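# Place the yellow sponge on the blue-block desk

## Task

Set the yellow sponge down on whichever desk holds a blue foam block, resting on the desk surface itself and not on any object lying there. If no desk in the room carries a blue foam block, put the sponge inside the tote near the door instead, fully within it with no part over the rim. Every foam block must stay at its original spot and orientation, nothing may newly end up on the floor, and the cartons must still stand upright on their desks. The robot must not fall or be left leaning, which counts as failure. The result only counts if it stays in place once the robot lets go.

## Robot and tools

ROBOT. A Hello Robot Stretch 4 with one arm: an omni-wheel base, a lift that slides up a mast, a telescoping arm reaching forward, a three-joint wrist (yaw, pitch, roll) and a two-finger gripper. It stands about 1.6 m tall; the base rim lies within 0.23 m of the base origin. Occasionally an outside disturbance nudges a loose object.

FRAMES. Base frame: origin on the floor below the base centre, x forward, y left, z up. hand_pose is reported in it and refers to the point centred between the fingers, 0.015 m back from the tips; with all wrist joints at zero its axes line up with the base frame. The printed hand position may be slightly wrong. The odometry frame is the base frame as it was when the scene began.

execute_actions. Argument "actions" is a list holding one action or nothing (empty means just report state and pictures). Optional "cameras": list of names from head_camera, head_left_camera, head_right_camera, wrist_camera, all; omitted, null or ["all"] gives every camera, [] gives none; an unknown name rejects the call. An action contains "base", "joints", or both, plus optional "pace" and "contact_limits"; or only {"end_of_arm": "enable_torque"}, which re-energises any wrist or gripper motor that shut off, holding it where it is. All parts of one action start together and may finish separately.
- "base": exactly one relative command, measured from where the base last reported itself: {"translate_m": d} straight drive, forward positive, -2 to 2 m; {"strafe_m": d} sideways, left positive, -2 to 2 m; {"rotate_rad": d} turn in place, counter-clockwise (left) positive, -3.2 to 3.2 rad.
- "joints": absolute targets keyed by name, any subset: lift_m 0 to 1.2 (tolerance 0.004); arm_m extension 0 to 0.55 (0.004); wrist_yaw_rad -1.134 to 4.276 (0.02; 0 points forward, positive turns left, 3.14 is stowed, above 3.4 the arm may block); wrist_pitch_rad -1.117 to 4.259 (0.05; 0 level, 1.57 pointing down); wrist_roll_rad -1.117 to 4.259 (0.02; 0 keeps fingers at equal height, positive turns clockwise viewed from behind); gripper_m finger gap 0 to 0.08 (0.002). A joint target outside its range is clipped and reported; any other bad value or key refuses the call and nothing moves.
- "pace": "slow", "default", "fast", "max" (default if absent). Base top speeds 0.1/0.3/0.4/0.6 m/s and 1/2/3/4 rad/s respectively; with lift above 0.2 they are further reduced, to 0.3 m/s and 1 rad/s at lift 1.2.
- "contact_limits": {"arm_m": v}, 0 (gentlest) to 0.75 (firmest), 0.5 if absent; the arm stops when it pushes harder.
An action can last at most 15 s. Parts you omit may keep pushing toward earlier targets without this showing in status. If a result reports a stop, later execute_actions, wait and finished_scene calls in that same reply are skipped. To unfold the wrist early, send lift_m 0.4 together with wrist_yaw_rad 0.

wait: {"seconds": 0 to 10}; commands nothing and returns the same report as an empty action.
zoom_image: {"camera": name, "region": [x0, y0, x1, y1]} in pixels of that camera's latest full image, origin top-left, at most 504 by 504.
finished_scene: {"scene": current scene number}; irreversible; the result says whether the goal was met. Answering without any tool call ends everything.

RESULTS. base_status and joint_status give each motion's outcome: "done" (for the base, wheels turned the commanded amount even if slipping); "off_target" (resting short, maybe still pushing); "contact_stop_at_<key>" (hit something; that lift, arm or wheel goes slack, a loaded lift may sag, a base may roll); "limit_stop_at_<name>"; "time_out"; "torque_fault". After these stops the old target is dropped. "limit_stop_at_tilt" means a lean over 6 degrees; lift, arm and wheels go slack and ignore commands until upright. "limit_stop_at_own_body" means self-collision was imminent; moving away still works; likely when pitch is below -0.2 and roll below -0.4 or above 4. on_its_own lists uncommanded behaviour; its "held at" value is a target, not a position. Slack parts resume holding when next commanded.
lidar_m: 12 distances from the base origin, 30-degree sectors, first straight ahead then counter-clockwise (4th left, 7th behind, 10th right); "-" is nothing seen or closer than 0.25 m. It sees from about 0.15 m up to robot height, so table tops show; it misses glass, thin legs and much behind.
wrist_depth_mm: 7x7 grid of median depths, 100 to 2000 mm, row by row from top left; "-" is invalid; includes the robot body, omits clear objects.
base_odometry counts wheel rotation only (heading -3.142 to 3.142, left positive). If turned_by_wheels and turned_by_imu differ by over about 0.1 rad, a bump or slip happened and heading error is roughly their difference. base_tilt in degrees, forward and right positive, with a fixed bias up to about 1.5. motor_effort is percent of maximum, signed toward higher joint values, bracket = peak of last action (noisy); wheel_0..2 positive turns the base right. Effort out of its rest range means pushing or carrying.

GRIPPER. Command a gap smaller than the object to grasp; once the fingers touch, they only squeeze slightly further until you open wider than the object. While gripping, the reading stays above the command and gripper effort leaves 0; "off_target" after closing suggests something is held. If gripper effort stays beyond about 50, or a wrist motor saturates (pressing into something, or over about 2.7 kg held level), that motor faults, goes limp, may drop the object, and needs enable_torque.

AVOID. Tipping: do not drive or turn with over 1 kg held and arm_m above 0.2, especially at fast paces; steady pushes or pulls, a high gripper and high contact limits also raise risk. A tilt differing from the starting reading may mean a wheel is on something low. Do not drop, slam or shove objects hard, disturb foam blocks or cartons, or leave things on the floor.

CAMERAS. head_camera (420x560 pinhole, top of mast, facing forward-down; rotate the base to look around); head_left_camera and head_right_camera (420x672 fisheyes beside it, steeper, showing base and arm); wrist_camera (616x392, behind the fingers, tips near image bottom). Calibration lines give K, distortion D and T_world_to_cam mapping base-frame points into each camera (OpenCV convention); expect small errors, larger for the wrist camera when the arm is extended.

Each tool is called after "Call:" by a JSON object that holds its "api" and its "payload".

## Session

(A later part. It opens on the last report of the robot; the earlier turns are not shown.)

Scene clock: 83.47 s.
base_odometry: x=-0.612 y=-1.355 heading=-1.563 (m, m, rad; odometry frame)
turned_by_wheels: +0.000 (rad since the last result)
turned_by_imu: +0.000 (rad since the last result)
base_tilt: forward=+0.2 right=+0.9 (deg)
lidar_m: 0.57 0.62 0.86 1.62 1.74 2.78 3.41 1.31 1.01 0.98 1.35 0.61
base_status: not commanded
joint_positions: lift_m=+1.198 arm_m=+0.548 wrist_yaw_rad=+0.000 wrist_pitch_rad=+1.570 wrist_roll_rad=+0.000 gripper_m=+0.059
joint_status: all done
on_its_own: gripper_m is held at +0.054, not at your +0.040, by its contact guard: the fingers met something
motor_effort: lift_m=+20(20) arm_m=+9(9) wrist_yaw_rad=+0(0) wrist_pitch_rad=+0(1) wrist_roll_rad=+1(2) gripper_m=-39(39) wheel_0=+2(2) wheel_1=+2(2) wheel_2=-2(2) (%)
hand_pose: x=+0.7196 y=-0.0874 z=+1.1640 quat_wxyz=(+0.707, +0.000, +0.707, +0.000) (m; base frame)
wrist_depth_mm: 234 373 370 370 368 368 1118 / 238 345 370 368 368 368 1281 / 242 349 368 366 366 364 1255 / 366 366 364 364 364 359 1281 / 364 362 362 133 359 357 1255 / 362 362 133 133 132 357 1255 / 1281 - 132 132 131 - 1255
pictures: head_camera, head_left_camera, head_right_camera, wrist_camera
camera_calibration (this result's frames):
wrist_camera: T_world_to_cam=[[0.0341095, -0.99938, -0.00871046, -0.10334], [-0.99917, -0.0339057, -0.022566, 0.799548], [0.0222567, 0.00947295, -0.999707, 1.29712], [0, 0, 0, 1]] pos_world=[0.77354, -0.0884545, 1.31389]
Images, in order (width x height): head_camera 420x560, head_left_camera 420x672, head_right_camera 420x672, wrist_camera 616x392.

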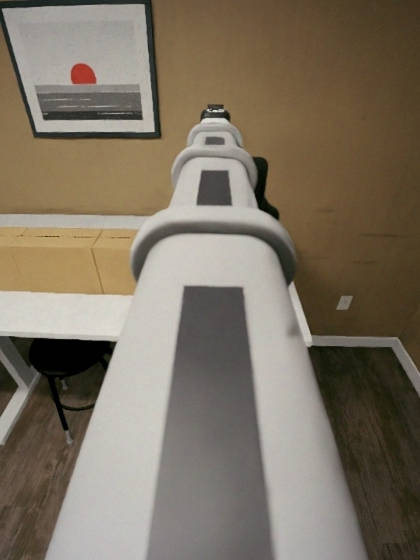

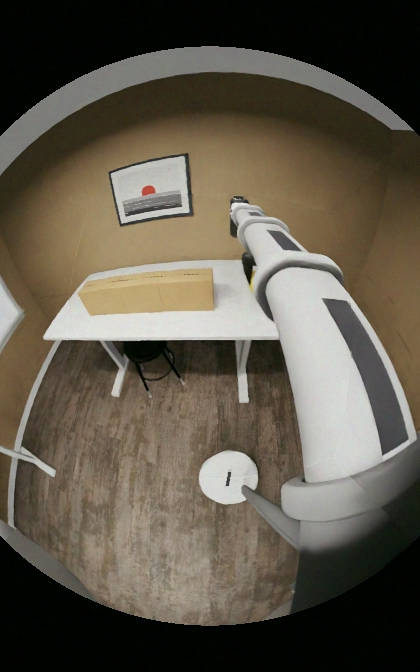

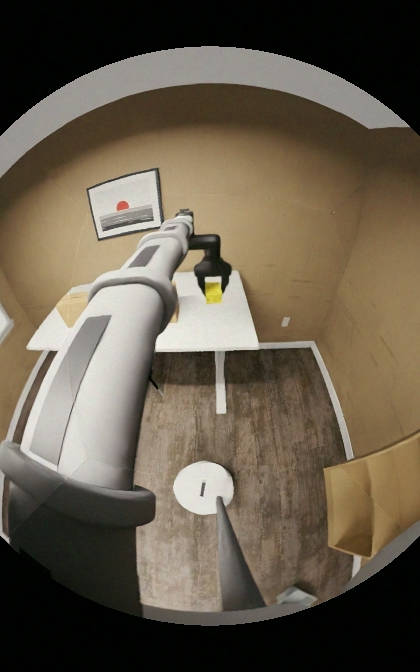

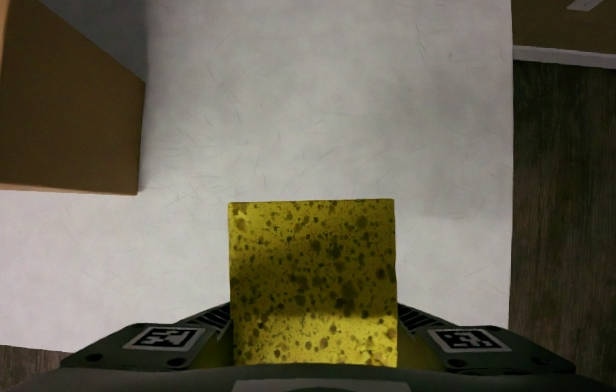

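Call:
{"api": "execute_actions", "payload": {"actions": [{"joints":{"lift_m":1.018}}], "cameras": ["wrist_camera"]}}

Call:
{"api": "execute_actions", "payload": {"actions": [{"joints":{"gripper_m":0.08}}], "cameras": []}}

Call:
{"api": "execute_actions", "payload": {"actions": [{"joints":{"lift_m":1.15},"pace":"fast"}], "cameras": ["wrist_camera","head_right_camera"]}}

Scene clock: 89.43 s.
base_odometry: x=-0.612 y=-1.355 heading=-1.563 (m, m, rad; odometry frame)
turned_by_wheels: +0.000 (rad since the last result)
turned_by_imu: -0.001 (rad since the last result)
base_tilt: forward=+0.3 right=+0.9 (deg)
lidar_m: 0.56 0.64 0.87 1.65 1.70 2.82 3.39 1.35 1.01 0.98 1.32 0.62
base_status: not commanded
joint_positions: lift_m=+1.018 arm_m=+0.548 wrist_yaw_rad=+0.000 wrist_pitch_rad=+1.570 wrist_roll_rad=+0.000 gripper_m=+0.059
joint_status: all done
on_its_own: gripper_m is held at +0.054, not at your +0.040, by its contact guard: the fingers met something
motor_effort: lift_m=+14(18) arm_m=+9(9) wrist_yaw_rad=-1(1) wrist_pitch_rad=-1(0) wrist_roll_rad=+0(1) gripper_m=-39(39) wheel_0=+3(3) wheel_1=+2(2) wheel_2=-2(2) (%)
hand_pose: x=+0.7196 y=-0.0874 z=+0.9838 quat_wxyz=(+0.707, +0.000, +0.707, +0.000) (m; base frame)
wrist_depth_mm: 191 189 189 189 188 187 187 / 190 189 188 187 186 186 186 / 187 187 187 186 186 185 185 / 187 186 185 185 184 183 183 / 186 185 184 133 183 182 182 / 185 184 133 132 132 181 181 / 183 - 132 132 131 - -
pictures: wrist_camera
camera_calibration (this result's frames):
wrist_camera: T_world_to_cam=[[0.0340628, -0.999382, -0.00871046, -0.104876], [-0.999172, -0.033859, -0.0225659, 0.795485], [0.022257, 0.00947191, -0.999707, 1.117], [0, 0, 0, 1]] pos_world=[0.773538, -0.088457, 1.13371]
Images, in order (width x height): wrist_camera 616x392.

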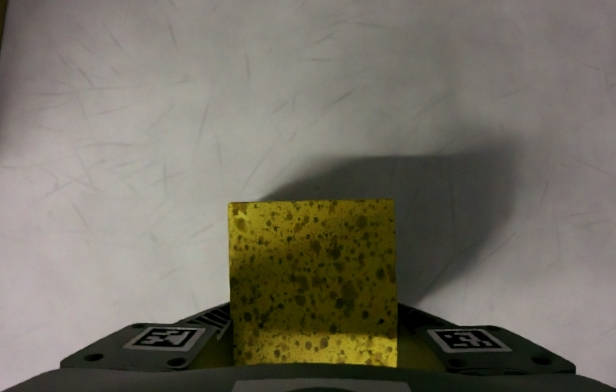

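Scene clock: 90.37 s.
base_odometry: x=-0.612 y=-1.355 heading=-1.563 (m, m, rad; odometry frame)
turned_by_wheels: +0.000 (rad since the last result)
turned_by_imu: +0.000 (rad since the last result)
base_tilt: forward=+0.2 right=+0.9 (deg)
lidar_m: 0.58 0.62 0.86 1.65 1.71 2.83 3.40 1.35 1.02 0.99 1.32 0.63
base_status: not commanded
joint_positions: lift_m=+1.018 arm_m=+0.548 wrist_yaw_rad=+0.000 wrist_pitch_rad=+1.570 wrist_roll_rad=+0.000 gripper_m=+0.080
joint_status: all done
motor_effort: lift_m=+14(14) arm_m=+9(9) wrist_yaw_rad=+0(0) wrist_pitch_rad=-1(1) wrist_roll_rad=+1(0) gripper_m=+1(37) wheel_0=+2(2) wheel_1=+2(3) wheel_2=-2(2) (%)
hand_pose: x=+0.7196 y=-0.0874 z=+0.9838 quat_wxyz=(+0.707, +0.000, +0.707, +0.000) (m; base frame)
wrist_depth_mm: 191 190 189 189 188 187 187 / 189 189 188 188 187 186 186 / 187 187 187 186 186 185 185 / 187 187 186 185 184 183 183 / 186 185 185 139 183 182 182 / 185 183 139 139 139 181 181 / - - 138 138 138 - -
pictures: none
No camera images: the call's "cameras" was empty. Leave "cameras" out to get every camera's image.

Scene clock: 91.67 s.
base_odometry: x=-0.612 y=-1.355 heading=-1.563 (m, m, rad; odometry frame)
turned_by_wheels: +0.000 (rad since the last result)
turned_by_imu: +0.000 (rad since the last result)
base_tilt: forward=+0.2 right=+0.9 (deg)
lidar_m: 0.58 0.63 0.86 1.67 1.70 2.83 3.41 1.30 1.01 0.98 1.33 0.60
base_status: not commanded
joint_positions: lift_m=+1.150 arm_m=+0.548 wrist_yaw_rad=+0.000 wrist_pitch_rad=+1.570 wrist_roll_rad=+0.000 gripper_m=+0.080
joint_status: all done
motor_effort: lift_m=+21(19) arm_m=+9(9) wrist_yaw_rad=+1(1) wrist_pitch_rad=+0(1) wrist_roll_rad=-1(1) gripper_m=+1(1) wheel_0=+2(2) wheel_1=+2(2) wheel_2=-2(2) (%)
hand_pose: x=+0.7196 y=-0.0874 z=+1.1153 quat_wxyz=(+0.707, +0.000, +0.707, +0.000) (m; base frame)
wrist_depth_mm: 234 324 322 322 320 319 1060 / 238 322 320 320 319 319 1255 / 242 320 319 319 317 315 1229 / 319 317 315 315 314 314 1229 / 317 317 314 270 314 312 1229 / 314 314 310 267 310 309 1229 / - - 151 310 310 - -
pictures: head_right_camera, wrist_camera
camera_calibration (this result's frames):
wrist_camera: T_world_to_cam=[[0.0339862, -0.999384, -0.00871046, -0.103676], [-0.999174, -0.0337824, -0.022566, 0.798457], [0.0222578, 0.0094702, -0.999707, 1.24842], [0, 0, 0, 1]] pos_world=[0.773534, -0.0884612, 1.26517]
Images, in order (width x height): head_right_camera 420x672, wrist_camera 616x392.

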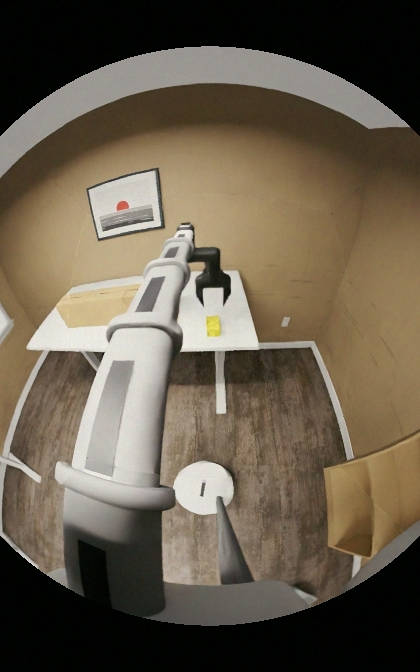

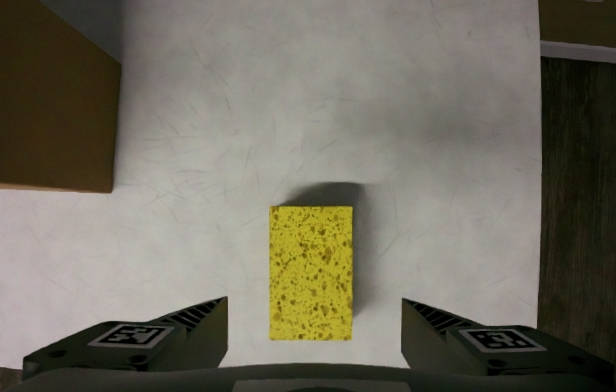

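Call:
{"api": "finished_scene", "payload": {"scene": 1}}

The scene is finished: the task was done.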